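# Seat the feed hopper on the grinder inlet

## Task

Put the feed hopper onto the grinder's inlet so that it fits there, then open the gripper and leave it in place.

## Robot and tools

ROBOT. Two arms, left_arm and right_arm, each with six revolute joints and a two-finger gripper. The scene frame has its origin on the table top between the arms, +z up and +x out over the table. left_arm sits on the +y side. Base poses in the scene frame: left_arm (-0.021, +0.339, 0) m, quat_wxyz (+1.000, 0, 0, +0.017); right_arm (+0.038, -0.358, 0) m, quat_wxyz (+1.000, 0, 0, +0.020). The arm names do not tell you which side of an image they appear on. Fingers point along the gripper's +z axis and close along its y axis. The reported end_effector_position is the point between the pads, roughly 1 cm short of the fingertips. At long reach it can be slightly off.

ROW LAYOUT. Every command row is one flat list of 14 numbers covering both arms, each in [-1, 1], even when one arm stays still. The first 7 are left_arm and the next 7 are right_arm. Within each arm the order is: shoulder (joint2), elbow (joint3), wrist roll (joint6), wrist pitch (joint4), waist (joint1), wrist yaw (joint5), then gripper opening. The first six are scaled joint offsets. A value of 1.0 equals 1.32 rad for the shoulder, 1.276 for the elbow, 2.022 for the wrist roll, 1.83 for the wrist pitch, 1.264 for the waist and 1.686 for the wrist yaw. The waist sign is flipped relative to the URDF, both in commands and in every result: the stated waist range -2.880 to 2.880 stays symmetric, but other readings are negated. The other stated ranges in rad, with URDF signs, are: shoulder 0.000 to 3.142, elbow 0.000 to 3.019, wrist pitch -1.693 to 1.571, wrist yaw -1.571 to 1.571, wrist roll -2.094 to 2.094. The seventh number is an absolute opening, not an offset: +1 is fully open and -1 is closed.

execute_actions(actions). This takes a list of up to 15 actions. Each action is a table of up to 15 rows, and each row runs for one 1/30 s control step. If a table is shorter, its final row repeats until all 15 steps are used. Joint offsets in every row are measured from the joint angles at the start of that action, not from the previous row. For the first action of a call, they are measured from the last angles reported in this scene. An empty list moves nothing and simply returns the state and camera images. If any action would push a joint more than 0.019 rad beyond its range, that action is rejected for both arms. If the first action fails that check, or any action is malformed, nothing in the call runs. A joint driven into its actual end stops there, and the result may then say "joint sent to its limit".

move(target, speed, blocking). target is one 14-number row. Its joint offsets are measured from the "Joint positions" in the last result that showed them, so the arms go to a fixed set of angles. The opening number is applied right away. All joints follow paths that finish together, so the hand traces a curve. Each path lasts between 0.5 and 10 s and is cut off at 10 s. speed is the top speed in rad/s of the joint with the farthest to travel: 0.01 to 2, default 0.5. The paths do not avoid obstacles or the other arm. The added "move:" line reports how the move ended (done, off_target, moving, held, fault). It also gives limits=held or limits=none, and for each arm the joint farthest from its target. With blocking=false the call returns after 0.5 s while the arm keeps going. Until you see that move end, call wait or stop before sending any further rows or moves.

wait(seconds). Lets time pass, 0 to 10 s, with each arm holding its last command. It returns early if a running move finishes. stop() brakes a running move to rest, but the fingers keep moving. zoom_image(camera, region) gives an enlarged crop [x0, y0, x1, y1] in pixels, at most 504 by 504, from cam_head_left, cam_head_right, cam_left_wrist or cam_right_wrist. All four images are 504x504. read_manual returns only licence texts. finished_scene(scene) takes the current scene number, ends that scene for good and reports success. The hopper must already be seated and released when you call it.

MOTION LIMITS. At each step a joint's target can lead its measured angle by at most: waist 0.264, shoulder 0.32, elbow 0.276, wrist pitch 0.33, wrist yaw 0.186, wrist roll 0.522 rad. Targets that would place the gripper more than 70 mm from where it is now get pulled back. Large offsets therefore take several actions, and any part left unfinished should be re-sent. Zero offsets can let an arm sag. To hold an arm, command it back to its intended angles, and push a little further if it still falls short.

RESULTS. The state line gives each gripper's position in m and quat_wxyz in the scene frame. Joint positions and velocities appear per arm in row order, followed by the finger gap in m (0.094 when fully open). "Joint targets" shows the angles currently being commanded. grip_measured is the opening on the command scale. "joint command not followed" means a clearance check changed or blocked some joint targets. FAULT and MOTOR HOT lines warn of stops and heating.

GRIPPING AND CARE. To hold the hopper, command an opening about 0.03 below grip_measured. A smaller margin gives a lighter grip. Pad force tops out at roughly 50 to 62 N, and less on thin parts. Parts may get brief tugs, so grip firmly. Move slowly near contact, because fast moves and targets set far past the contact point press hard. Do not let the arms collide or press on each other. Do not drop the hopper or knock anything off the table. Holding a load heats the motors: at 100 °C the arm lets go and drops, so don't hold loads longer than needed. Open the gripper only after the hopper is seated.

Each tool is called after ">>>" as name([rows], argument=value, ...), one row to a line, values as JSON.

## Session

>>> execute_actions(actions=[])

Scene clock: 0.00 s.
left_arm: end_effector_position=(+0.2649, +0.5370, +0.2437) grip_measured=+1.000 end_effector_quat_wxyz=(-0.123, +0.449, +0.724, +0.508) | right_arm: end_effector_position=(+0.7720, -0.4058, +0.2607) grip_measured=+1.000 end_effector_quat_wxyz=(+0.526, +0.045, +0.842, -0.113)
Joint names: [shoulder, elbow, wrist roll, wrist pitch, waist, wrist yaw]
Joint positions: left_arm=[ 0.837  0.617  1.71  -0.566 -0.182 -0.874  0.094] | right_arm=[ 1.749  1.414 -0.05  -0.112  0.053  0.23   0.094]
Joint velocities: left_arm=[ 0.005  0.002  0.051  0.002  0.024 -0.007  0.   ] | right_arm=[ 0.015  0.002 -0.007 -0.017  0.015  0.022  0.   ]
Joint targets: left_arm=[0.837 0.643 1.710 -0.563 -0.182 -0.874] | right_arm=[1.752 1.439 -0.050 -0.108 0.053 0.230]

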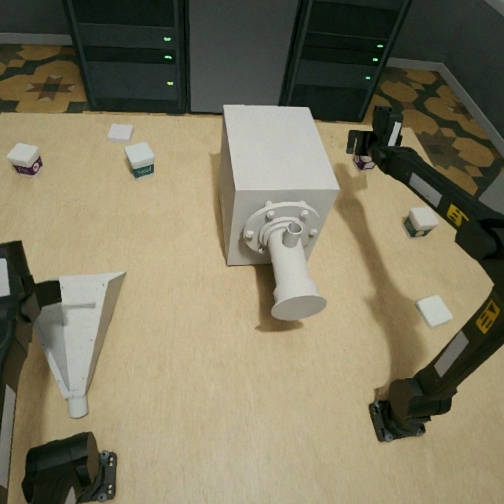

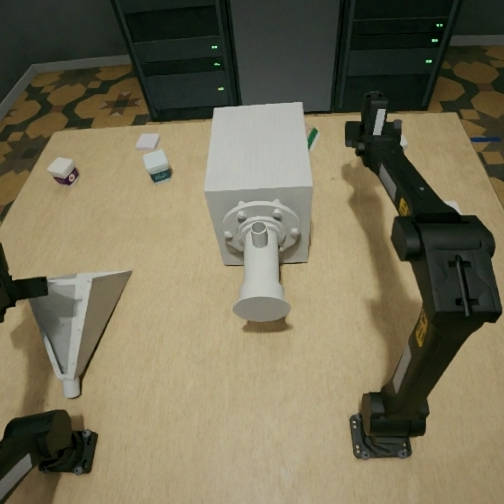

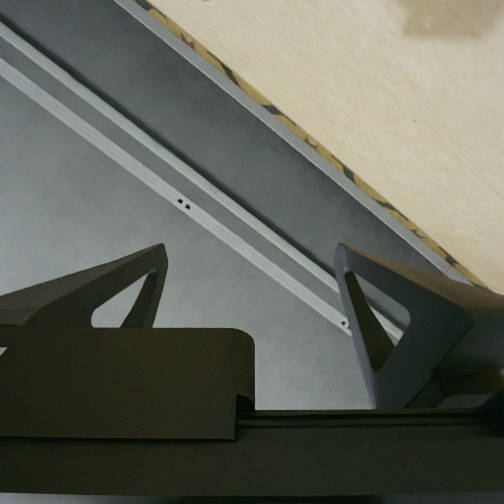

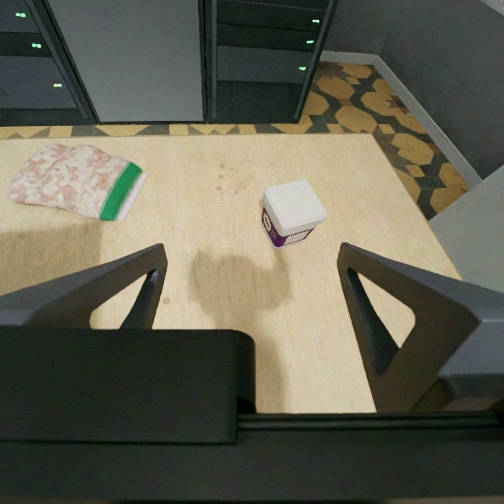

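>>> move(target=[-0.2,0.2,-0.845,-0.45,0,0.518,1,-0.8,-0.5,0,-0.3,0.3,0,1], speed=1)

>>> zoom_image(camera="cam_head_left", region=[0,220,250,504])

>>> zoom_image(camera="cam_head_left", region=[210,180,360,330])

Scene clock: 17.80 s.
left_arm: end_effector_position=(+0.1904, +0.3864, +0.2645) grip_measured=+1.000 end_effector_quat_wxyz=(+0.218, -0.099, +0.971, +0.028) | right_arm: end_effector_position=(+0.3562, -0.5286, +0.3305) grip_measured=+1.000 end_effector_quat_wxyz=(+0.449, +0.199, +0.848, -0.202)
Joint names: [shoulder, elbow, wrist roll, wrist pitch, waist, wrist yaw]
Joint positions: left_arm=[ 0.574  0.821  0.014 -1.375 -0.182 -0.005  0.094] | right_arm=[ 0.692  0.781 -0.05  -0.647  0.425  0.23   0.094]
Joint velocities: left_arm=[ 0.005 -0.007  0.007 -0.002  0.005 -0.037  0.   ] | right_arm=[-0.005  0.007  0.007  0.007  0.015  0.022  0.   ]
Joint targets: left_arm=[0.573 0.872 0.001 -1.389 -0.182 -0.001] | right_arm=[0.693 0.776 -0.050 -0.661 0.432 0.230]
move: off_target (left_arm); limits=none; left_arm: farthest joint: the elbow, 0.051 radians from its target (0.255 radians at the start); right_arm: farthest joint: the wrist pitch, 0.014 radians from its target (0.549 radians at the start)

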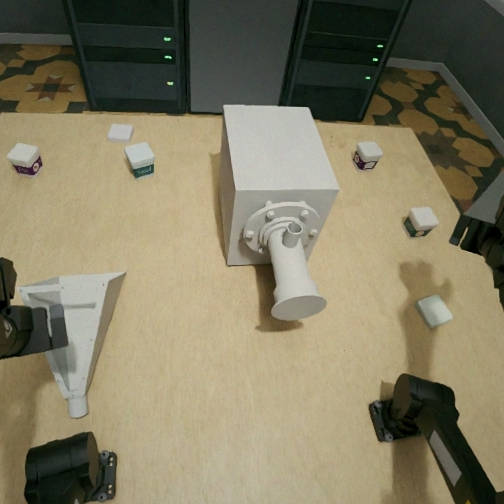

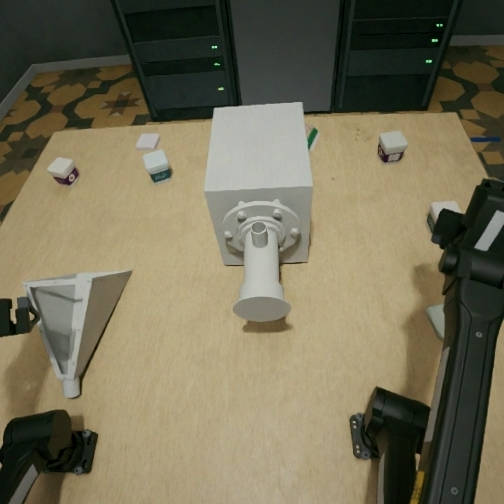

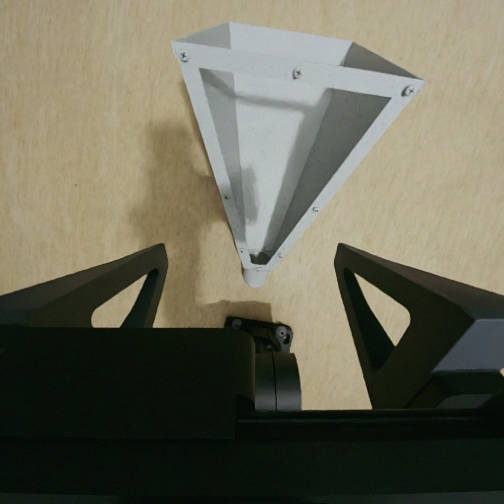

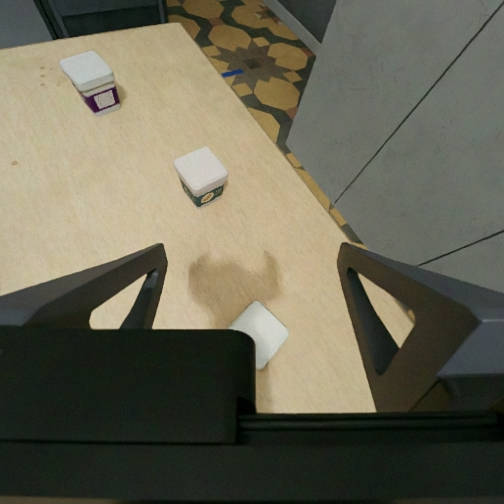

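Region (0, 220, 250, 504) of cam_head_left's 504x504 image, scaled by 1.775, with more detail than that image has; it fills the left 444 columns of this view, and the rest is white.

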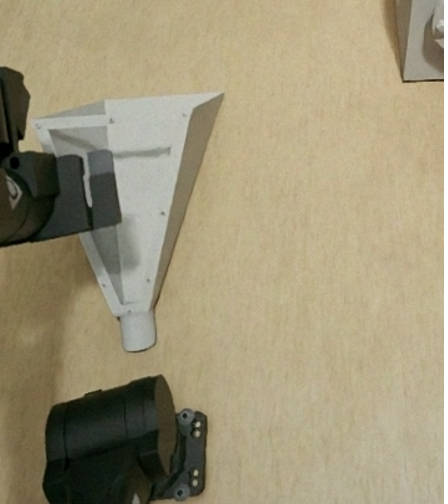

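Region (210, 180, 360, 330) of cam_head_left's 504x504 image, scaled by 3.360, with more detail than that image has.

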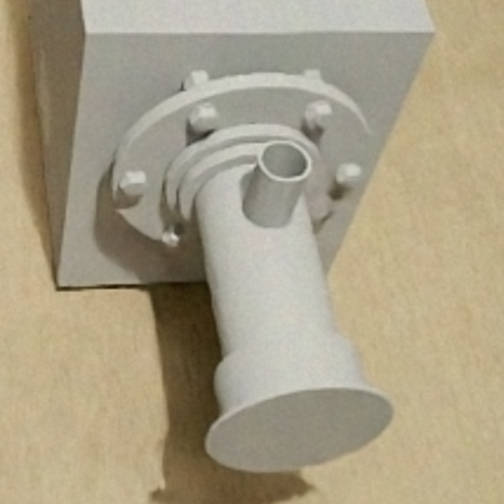

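>>> execute_actions([
  [[0,0.04,0,0,-0.3,0,1,-0.1,0,0.025,0.4,0,-0.136,1]],
])

>>> move(target=[0,0.04,0,0,-0.3,0,1,0,0,0,0,-1,0,1], speed=1)

>>> move(target=[0,0.04,0,0,0,0,1,0.15,-0.3,0,0.2,-0.45,0,1], speed=0.8)

Scene clock: 50.43 s.
left_arm: end_effector_position=(+0.1568, +0.4630, +0.2645) grip_measured=+1.000 end_effector_quat_wxyz=(+0.208, -0.284, +0.933, +0.070) | right_arm: end_effector_position=(+0.3560, -0.4879, +0.5352) grip_measured=+1.000 end_effector_quat_wxyz=(+0.784, +0.114, +0.590, -0.158)
Joint names: [shoulder, elbow, wrist roll, wrist pitch, waist, wrist yaw]
Joint positions: left_arm=[ 0.574  0.821  0.014 -1.375 -0.569 -0.007  0.094] | right_arm=[ 0.547  0.762 -0.01   0.067  0.427  0.003  0.094]
Joint velocities: left_arm=[-0.005 -0.002  0.022 -0.012  0.005  0.007  0.   ] | right_arm=[ 0.063  0.002 -0.007 -0.012  0.015  0.037  0.   ]
Joint targets: left_arm=[0.574 0.872 0.014 -1.375 -0.561 -0.004] | right_arm=[0.560 0.781 0.000 0.084 0.425 0.000]

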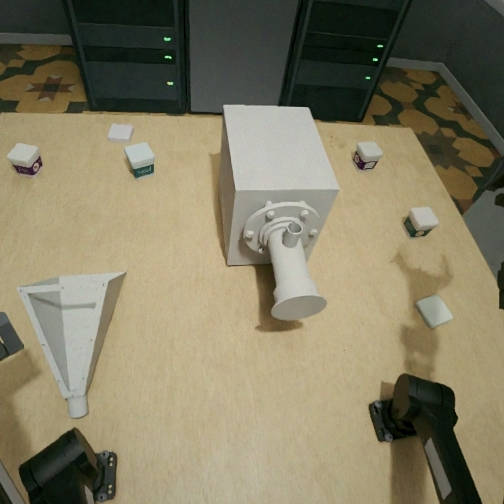

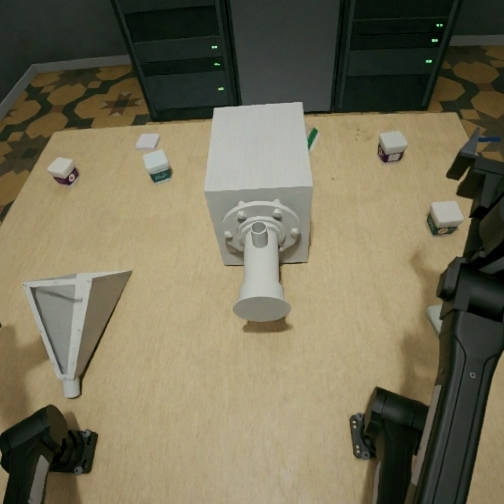

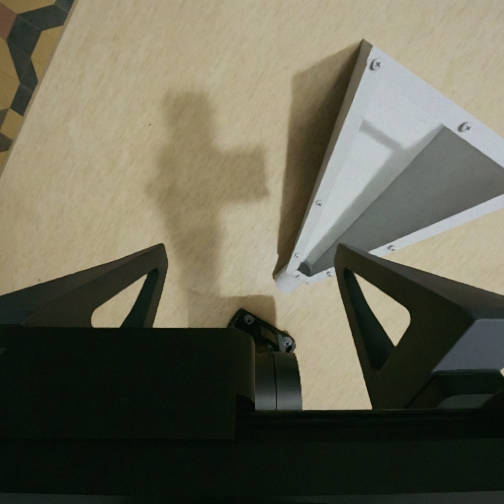

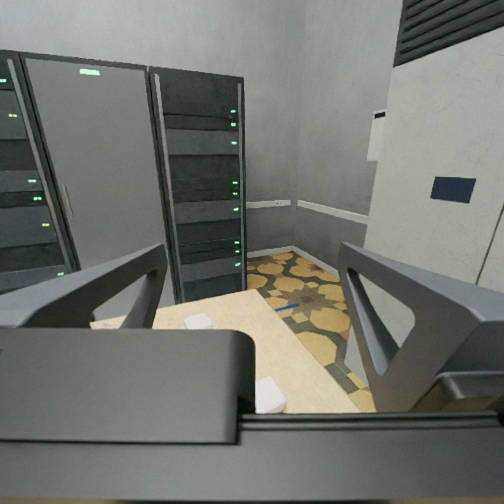

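Scene clock: 52.17 s.
left_arm: end_effector_position=(+0.0998, +0.5192, +0.2645) grip_measured=+1.000 end_effector_quat_wxyz=(+0.192, -0.452, +0.865, +0.107) | right_arm: end_effector_position=(+0.2584, -0.0939, +0.5351) grip_measured=+1.000 end_effector_quat_wxyz=(+0.725, -0.257, +0.543, +0.335)
Joint names: [shoulder, elbow, wrist roll, wrist pitch, waist, wrist yaw]
Joint positions: left_arm=[ 0.574  0.821  0.014 -1.375 -0.941 -0.007  0.094] | right_arm=[ 0.548  0.762 -0.01   0.067 -0.837  0.004  0.094]
Joint velocities: left_arm=[-0.005 -0.012 -0.037  0.007  0.005  0.022  0.   ] | right_arm=[0.005 0.017 0.022 0.002 0.015 0.007 0.   ]
Joint targets: left_arm=[0.574 0.872 0.014 -1.375 -0.948 -0.007] | right_arm=[0.547 0.762 -0.010 0.067 -0.837 0.003]
move: off_target (left_arm); limits=none; left_arm: farthest joint: the elbow, 0.051 radians from its target (0.051 radians at the start); right_arm: farthest joint: the shoulder, 0.001 radians from its target (0.000 radians at the start)

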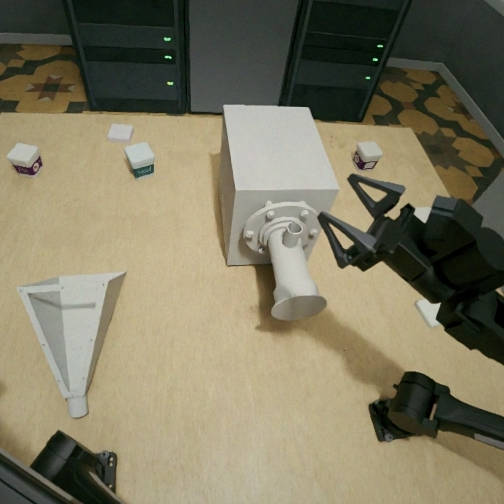

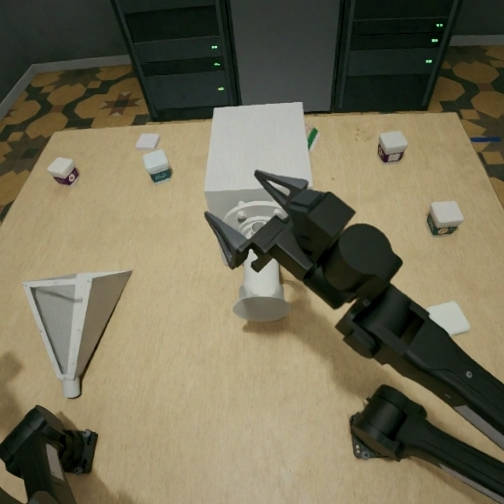

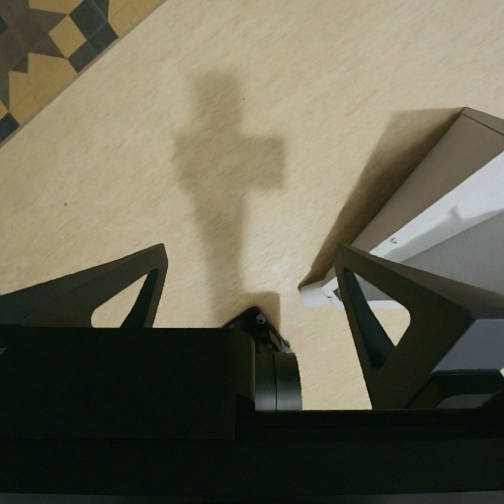

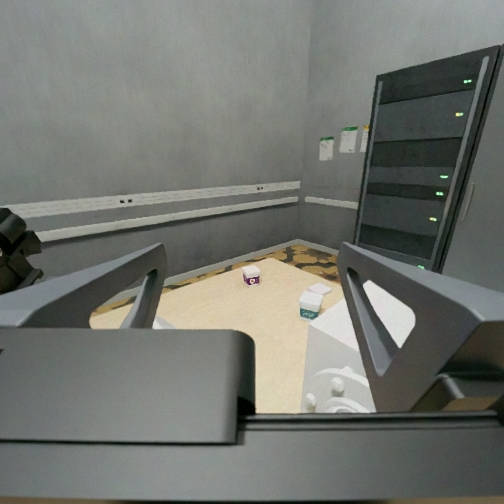

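Scene clock: 53.47 s.
left_arm: end_effector_position=(+0.0998, +0.5192, +0.2645) grip_measured=+1.000 end_effector_quat_wxyz=(+0.192, -0.452, +0.865, +0.107) | right_arm: end_effector_position=(+0.0875, +0.0302, +0.3117) grip_measured=+1.000 end_effector_quat_wxyz=(+0.545, -0.459, +0.516, +0.475)
Joint names: [shoulder, elbow, wrist roll, wrist pitch, waist, wrist yaw]
Joint positions: left_arm=[ 0.574  0.821  0.014 -1.375 -0.941 -0.007  0.094] | right_arm=[ 0.74   0.377 -0.01   0.409 -1.407  0.004  0.094]
Joint velocities: left_arm=[-0.005  0.002 -0.051 -0.002  0.005 -0.066  0.   ] | right_arm=[-0.015  0.002 -0.007 -0.012 -0.015 -0.037  0.   ]
Joint targets: left_arm=[0.574 0.872 0.014 -1.375 -0.941 -0.007] | right_arm=[0.746 0.380 -0.010 0.433 -1.406 0.004]
move: off_target (left_arm, right_arm); limits=none; left_arm: farthest joint: the elbow, 0.051 radians from its target (0.051 radians at the start); right_arm: farthest joint: the wrist pitch, 0.024 radians from its target (0.366 radians at the start)

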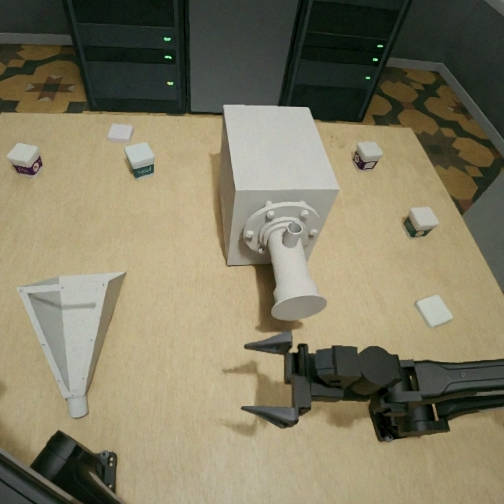

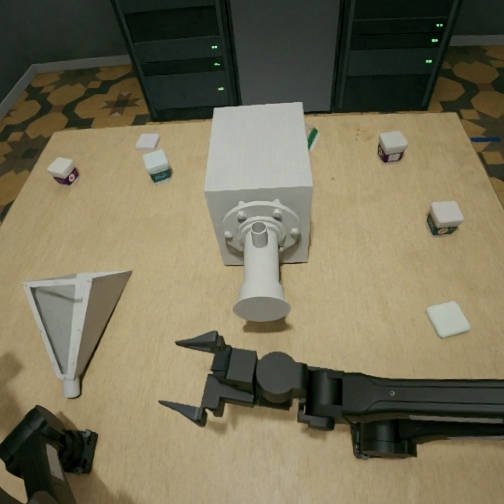

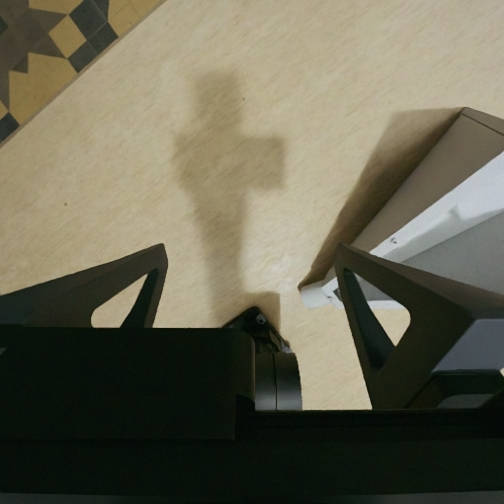

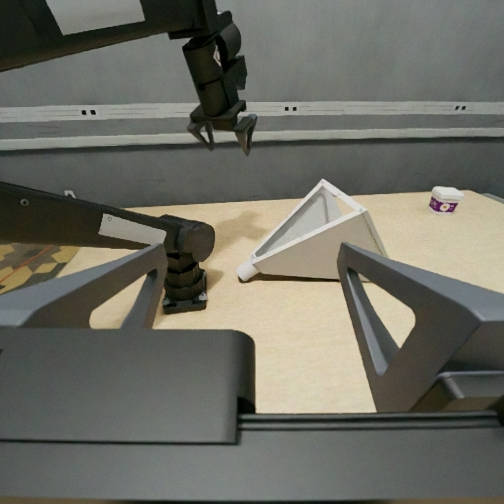

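>>> move(target=[0,0.04,0,0,0,0,1,0.5,0.08,0,0.25,0.06,0.2,1], speed=0.8)

>>> zoom_image(camera="cam_right_wrist", region=[100,80,400,330])

Scene clock: 70.10 s.
left_arm: end_effector_position=(+0.0998, +0.5192, +0.2645) grip_measured=+1.000 end_effector_quat_wxyz=(+0.192, -0.452, +0.865, +0.107) | right_arm: end_effector_position=(+0.1856, +0.1005, +0.1761) grip_measured=+1.000 end_effector_quat_wxyz=(+0.588, -0.385, +0.637, +0.318)
Joint names: [shoulder, elbow, wrist roll, wrist pitch, waist, wrist yaw]
Joint positions: left_arm=[ 0.574  0.821  0.014 -1.375 -0.941 -0.007  0.094] | right_arm=[ 1.396  0.439 -0.01   0.843 -1.339  0.339  0.094]
Joint velocities: left_arm=[-0.005  0.002 -0.022  0.002  0.015  0.037  0.   ] | right_arm=[-0.015 -0.007 -0.022 -0.012  0.015 -0.022  0.   ]
Joint targets: left_arm=[0.574 0.872 0.014 -1.375 -0.941 -0.007] | right_arm=[1.400 0.479 -0.010 0.867 -1.331 0.341]
move: off_target (left_arm, right_arm); limits=none; left_arm: farthest joint: the elbow, 0.051 radians from its target (0.051 radians at the start); right_arm: farthest joint: the elbow, 0.040 radians from its target (0.102 radians at the start)

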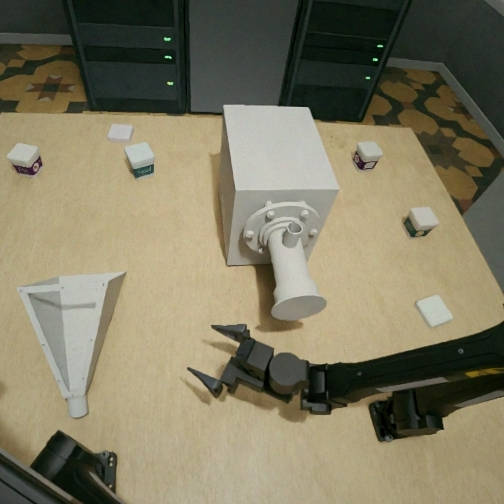

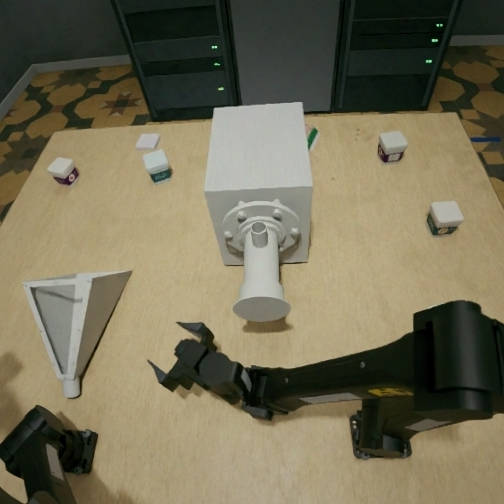

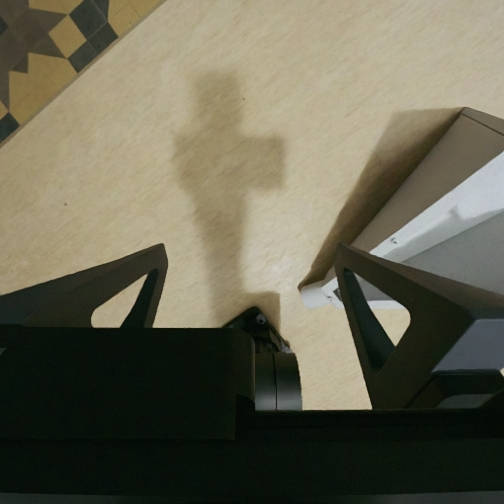

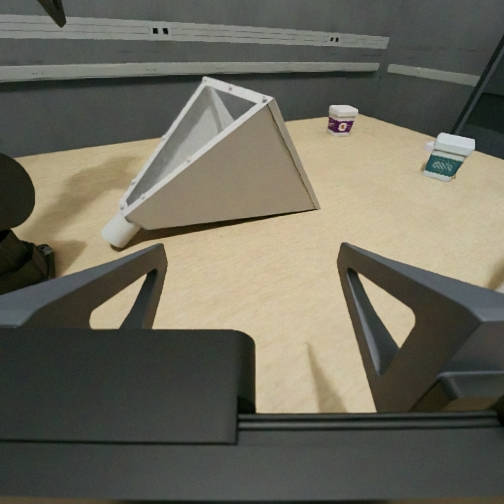

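Region (100, 80, 400, 330) of cam_right_wrist's 504x504 image, scaled by 1.680, with more detail than that image has.

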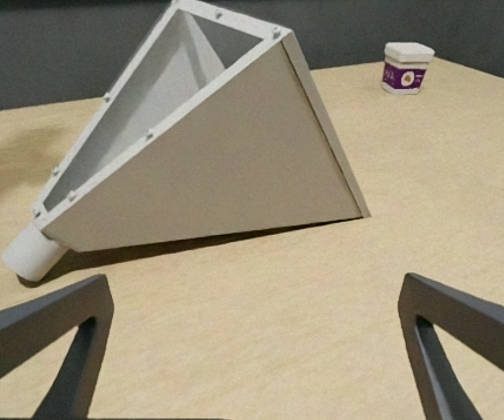

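>>> move(target=[-0.166,-0.324,0.065,0.045,0.62,0.004,0.5,0,0.03,0,0.013,0,-0.15,1], speed=0.8)

>>> move(target=[0.05,-0.11,0,0.12,0,0,0.5,0,0.03,0,0.013,0,0,1], speed=0.3)

Scene clock: 95.67 s.
left_arm: end_effector_position=(+0.1236, +0.3678, +0.1112) grip_measured=+0.502 end_effector_quat_wxyz=(+0.150, -0.030, +0.988, +0.026) | right_arm: end_effector_position=(+0.1461, +0.1173, +0.1751) grip_measured=+1.000 end_effector_quat_wxyz=(+0.536, -0.455, +0.591, +0.395)
Joint names: [shoulder, elbow, wrist roll, wrist pitch, waist, wrist yaw]
Joint positions: left_arm=[ 0.362  0.407  0.133 -1.31  -0.159 -0.003  0.071] | right_arm=[ 1.396  0.439 -0.01   0.843 -1.339  0.088  0.094]
Joint velocities: left_arm=[-0.005 -0.007 -0.022 -0.007  0.005 -0.022  0.   ] | right_arm=[ 0.005 -0.002 -0.037  0.002 -0.005  0.051  0.   ]
Joint targets: left_arm=[0.355 0.408 0.146 -1.293 -0.157 -0.001] | right_arm=[1.396 0.478 -0.010 0.867 -1.339 0.085]
move: off_target (right_arm); limits=none; left_arm: farthest joint: the wrist pitch, 0.018 radians from its target (0.082 radians at the start); right_arm: farthest joint: the elbow, 0.038 radians from its target (0.038 radians at the start)

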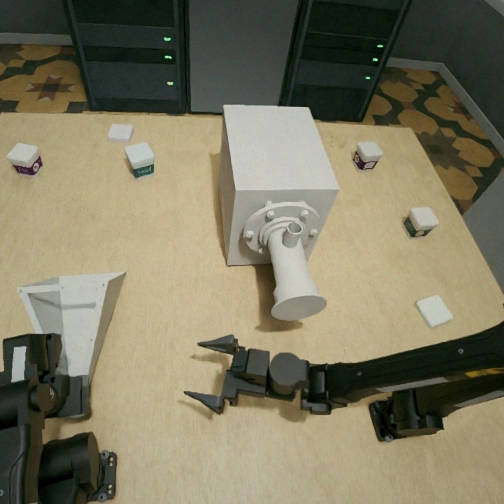

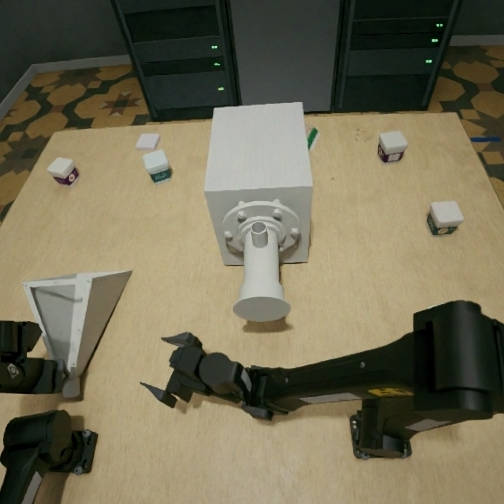

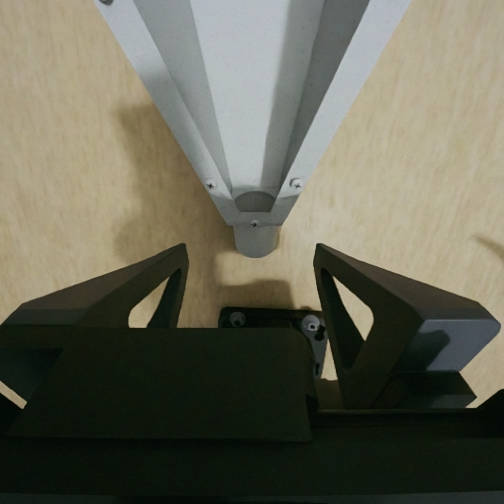

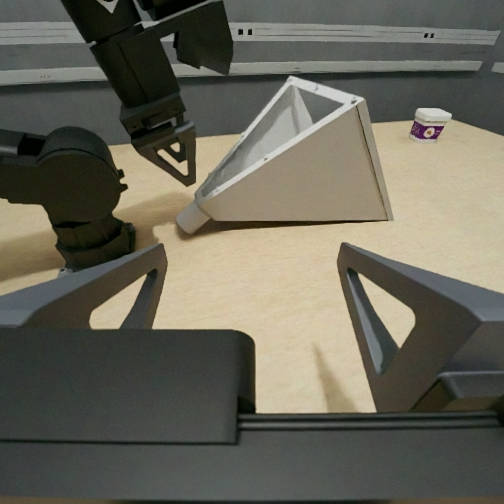

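Scene clock: 96.87 s.
left_arm: end_effector_position=(+0.1325, +0.3696, +0.0552) grip_measured=+0.502 end_effector_quat_wxyz=(+0.152, -0.030, +0.988, +0.026) | right_arm: end_effector_position=(+0.1461, +0.1173, +0.1751) grip_measured=+1.000 end_effector_quat_wxyz=(+0.536, -0.455, +0.591, +0.395)
Joint names: [shoulder, elbow, wrist roll, wrist pitch, waist, wrist yaw]
Joint positions: left_arm=[ 0.422  0.269  0.133 -1.109 -0.159 -0.003  0.071] | right_arm=[ 1.396  0.439 -0.01   0.843 -1.339  0.088  0.094]
Joint velocities: left_arm=[ 0.005  0.012 -0.022 -0.007  0.024 -0.081 -0.001] | right_arm=[-0.005 -0.012  0.066  0.007 -0.005 -0.007  0.   ]
Joint targets: left_arm=[0.428 0.267 0.133 -1.091 -0.159 -0.003] | right_arm=[1.396 0.478 -0.010 0.867 -1.339 0.088]
move: off_target (right_arm); limits=none; left_arm: farthest joint: the wrist pitch, 0.018 radians from its target (0.220 radians at the start); right_arm: farthest joint: the elbow, 0.038 radians from its target (0.038 radians at the start)

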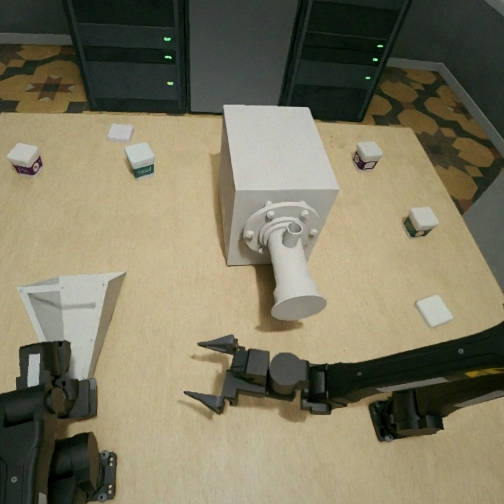

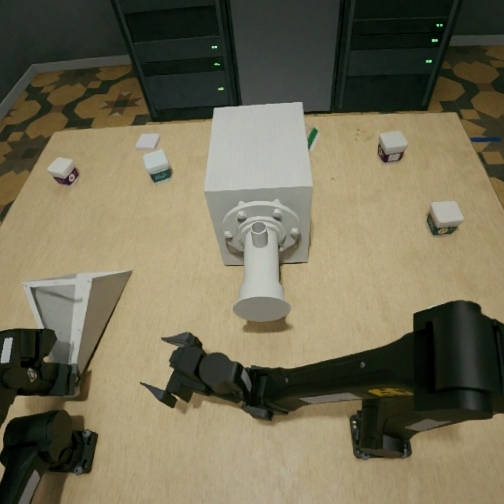

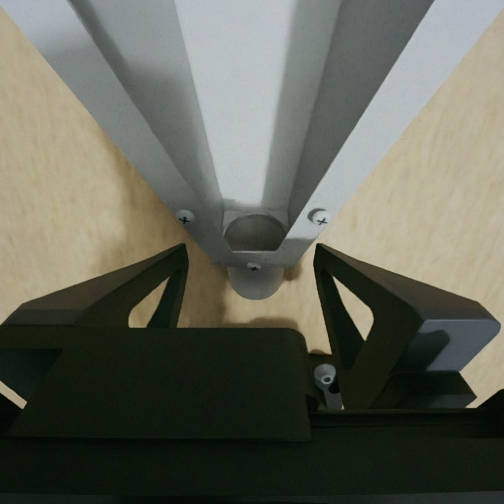

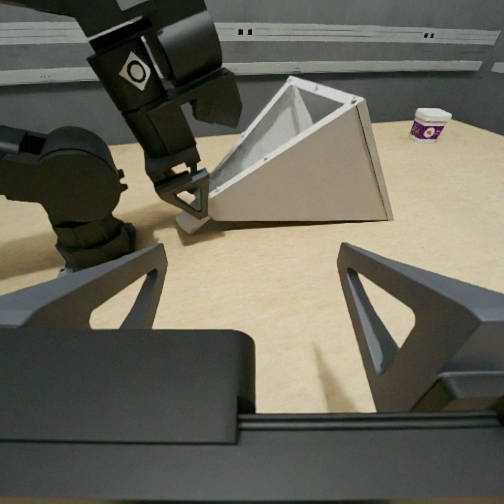

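>>> move(target=[-0.082,-0.065,0,0.005,0.008,0,0.5,0,0.03,0,0.013,0,0,1], speed=0.15)

>>> zoom_image(camera="cam_right_wrist", region=[80,80,280,280])

Scene clock: 103.73 s.
left_arm: end_effector_position=(+0.1186, +0.3668, +0.0317) grip_measured=+0.502 end_effector_quat_wxyz=(+0.162, -0.030, +0.986, +0.028) | right_arm: end_effector_position=(+0.1461, +0.1173, +0.1751) grip_measured=+1.000 end_effector_quat_wxyz=(+0.536, -0.455, +0.591, +0.395)
Joint names: [shoulder, elbow, wrist roll, wrist pitch, waist, wrist yaw]
Joint positions: left_arm=[ 0.32   0.189  0.133 -1.109 -0.159 -0.003  0.071] | right_arm=[ 1.396  0.439 -0.01   0.843 -1.339  0.088  0.094]
Joint velocities: left_arm=[-0.015  0.002  0.022 -0.012  0.005 -0.022  0.   ] | right_arm=[-0.015  0.017  0.007 -0.007  0.015 -0.051  0.   ]
Joint targets: left_arm=[0.314 0.186 0.133 -1.099 -0.148 -0.003] | right_arm=[1.396 0.478 -0.010 0.867 -1.339 0.088]
move: off_target (right_arm); limits=none; left_arm: farthest joint: the waist, 0.010 radians from its target (0.010 radians at the start); right_arm: farthest joint: the elbow, 0.038 radians from its target (0.038 radians at the start)

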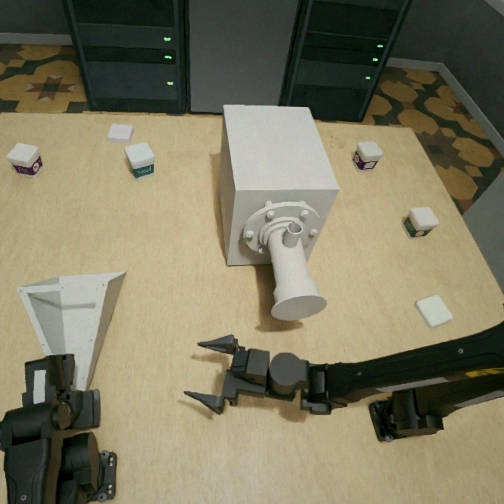

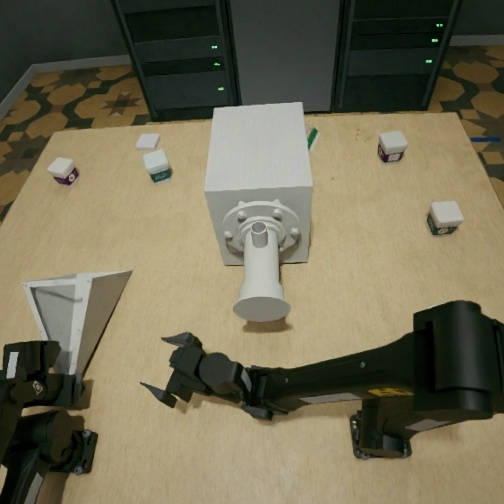

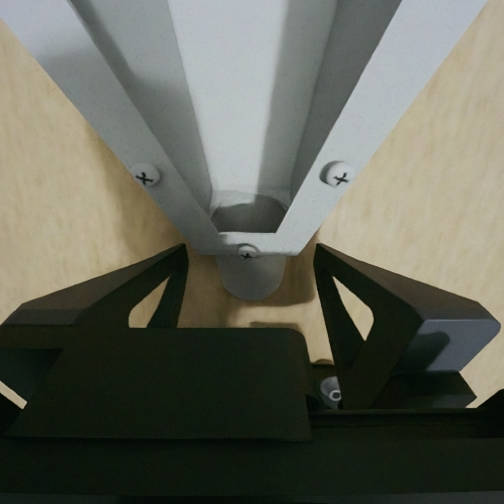

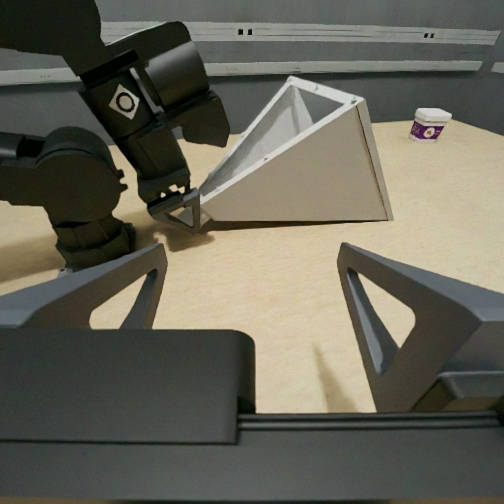

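Region (80, 80, 280, 280) of cam_right_wrist's 504x504 image, scaled by 2.520, with more detail than that image has.

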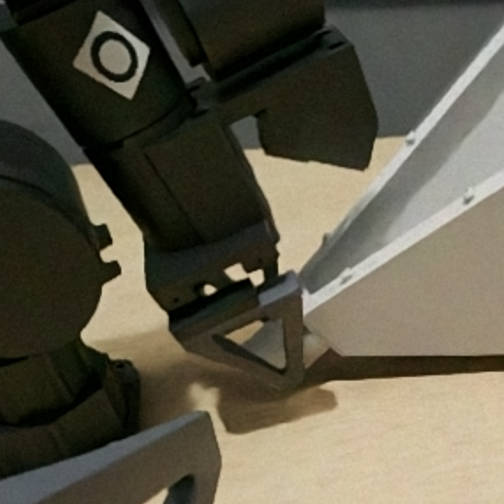

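>>> move(target=[0,0,0,0,0,0,-0.35,0,0.03,0,0.013,0,0,1])

>>> move(target=[0,0.15,0,0.05,0,0,-0.35,0,0.03,0,0.013,0,0,1], speed=0.15)

Scene clock: 109.87 s.
left_arm: end_effector_position=(+0.1186, +0.3668, +0.0317) grip_measured=-0.217 end_effector_quat_wxyz=(+0.162, -0.032, +0.986, +0.028) | right_arm: end_effector_position=(+0.1461, +0.1173, +0.1751) grip_measured=+1.000 end_effector_quat_wxyz=(+0.536, -0.455, +0.591, +0.395)
Joint names: [shoulder, elbow, wrist roll, wrist pitch, waist, wrist yaw]
Joint positions: left_arm=[ 0.32   0.189  0.129 -1.109 -0.159 -0.003  0.037] | right_arm=[ 1.396  0.439 -0.01   0.843 -1.339  0.088  0.094]
Joint velocities: left_arm=[-0.005 -0.007 -0.007  0.002 -0.015  0.051  0.   ] | right_arm=[ 0.005 -0.002  0.007  0.002  0.015  0.051  0.   ]
Joint targets: left_arm=[0.320 0.189 0.133 -1.109 -0.159 -0.003] | right_arm=[1.396 0.478 -0.010 0.867 -1.339 0.088]
move: off_target (right_arm); limits=none; left_arm: farthest joint: the wrist roll, 0.004 radians from its target (0.000 radians at the start); right_arm: farthest joint: the elbow, 0.038 radians from its target (0.038 radians at the start)

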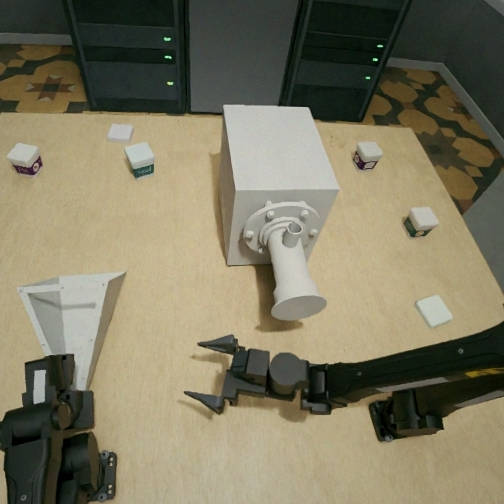

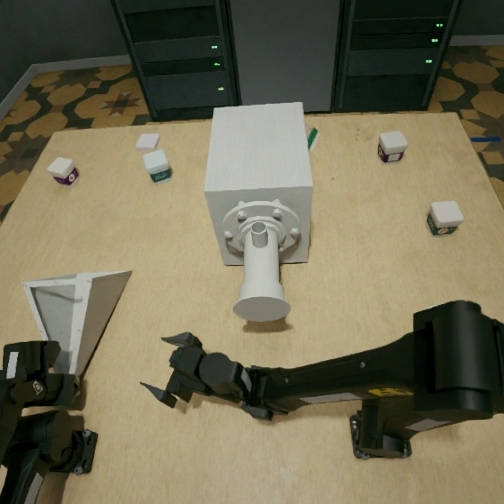

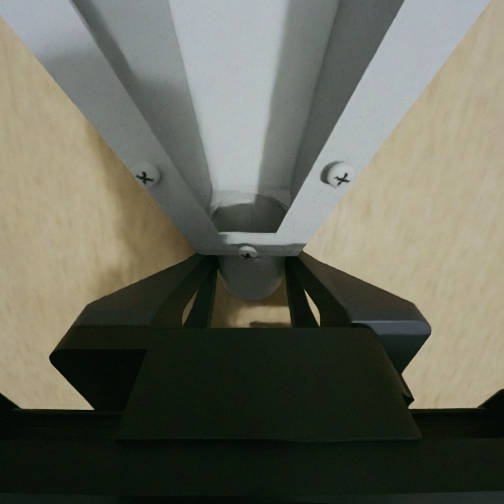

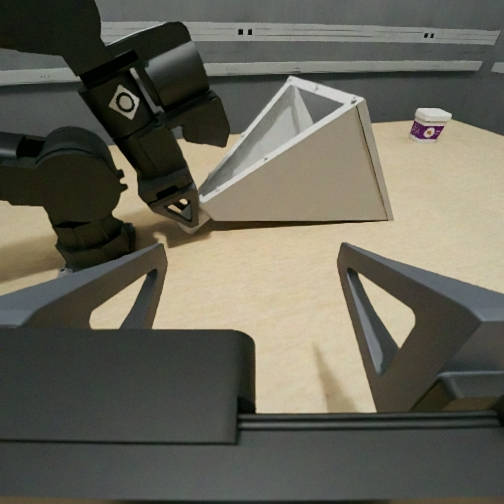

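Scene clock: 111.53 s.
left_arm: end_effector_position=(+0.1532, +0.3729, +0.0813) grip_measured=-0.217 end_effector_quat_wxyz=(+0.228, -0.031, +0.972, +0.037) | right_arm: end_effector_position=(+0.1461, +0.1173, +0.1751) grip_measured=+1.000 end_effector_quat_wxyz=(+0.536, -0.455, +0.591, +0.395)
Joint names: [shoulder, elbow, wrist roll, wrist pitch, waist, wrist yaw]
Joint positions: left_arm=[ 0.328  0.286  0.129 -1.062 -0.159  0.001  0.037] | right_arm=[ 1.396  0.439 -0.01   0.843 -1.339  0.088  0.094]
Joint velocities: left_arm=[ 0.005  0.012  0.037 -0.002  0.024 -0.037 -0.002] | right_arm=[-0.005  0.002 -0.007  0.002  0.015  0.051  0.   ]
Joint targets: left_arm=[0.321 0.380 0.129 -1.017 -0.159 -0.003] | right_arm=[1.396 0.478 -0.010 0.867 -1.339 0.088]
move: off_target (left_arm, right_arm); limits=none; left_arm: farthest joint: the elbow, 0.094 radians from its target (0.191 radians at the start); right_arm: farthest joint: the elbow, 0.038 radians from its target (0.038 radians at the start)

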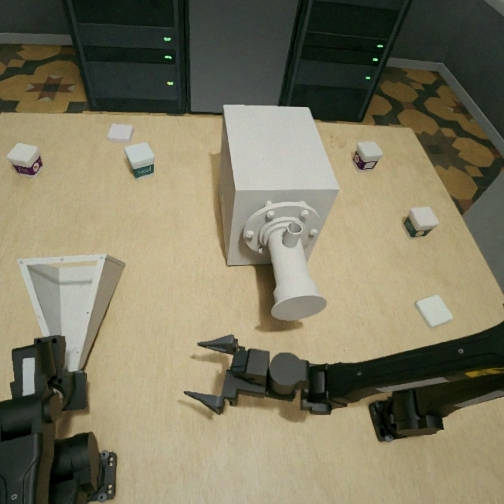

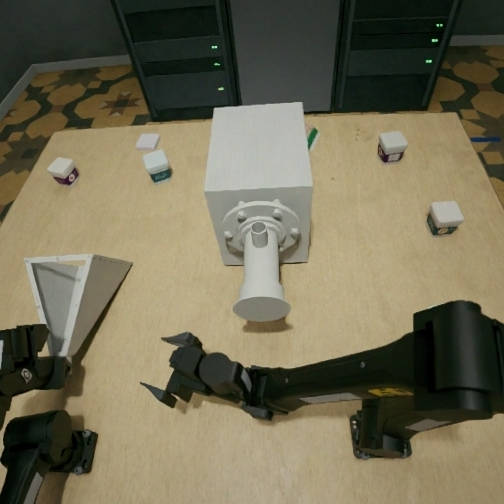

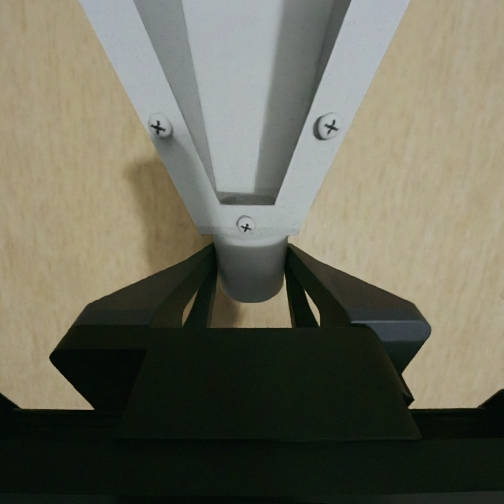

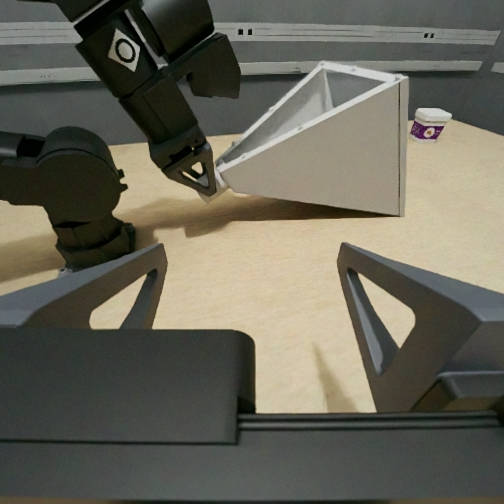

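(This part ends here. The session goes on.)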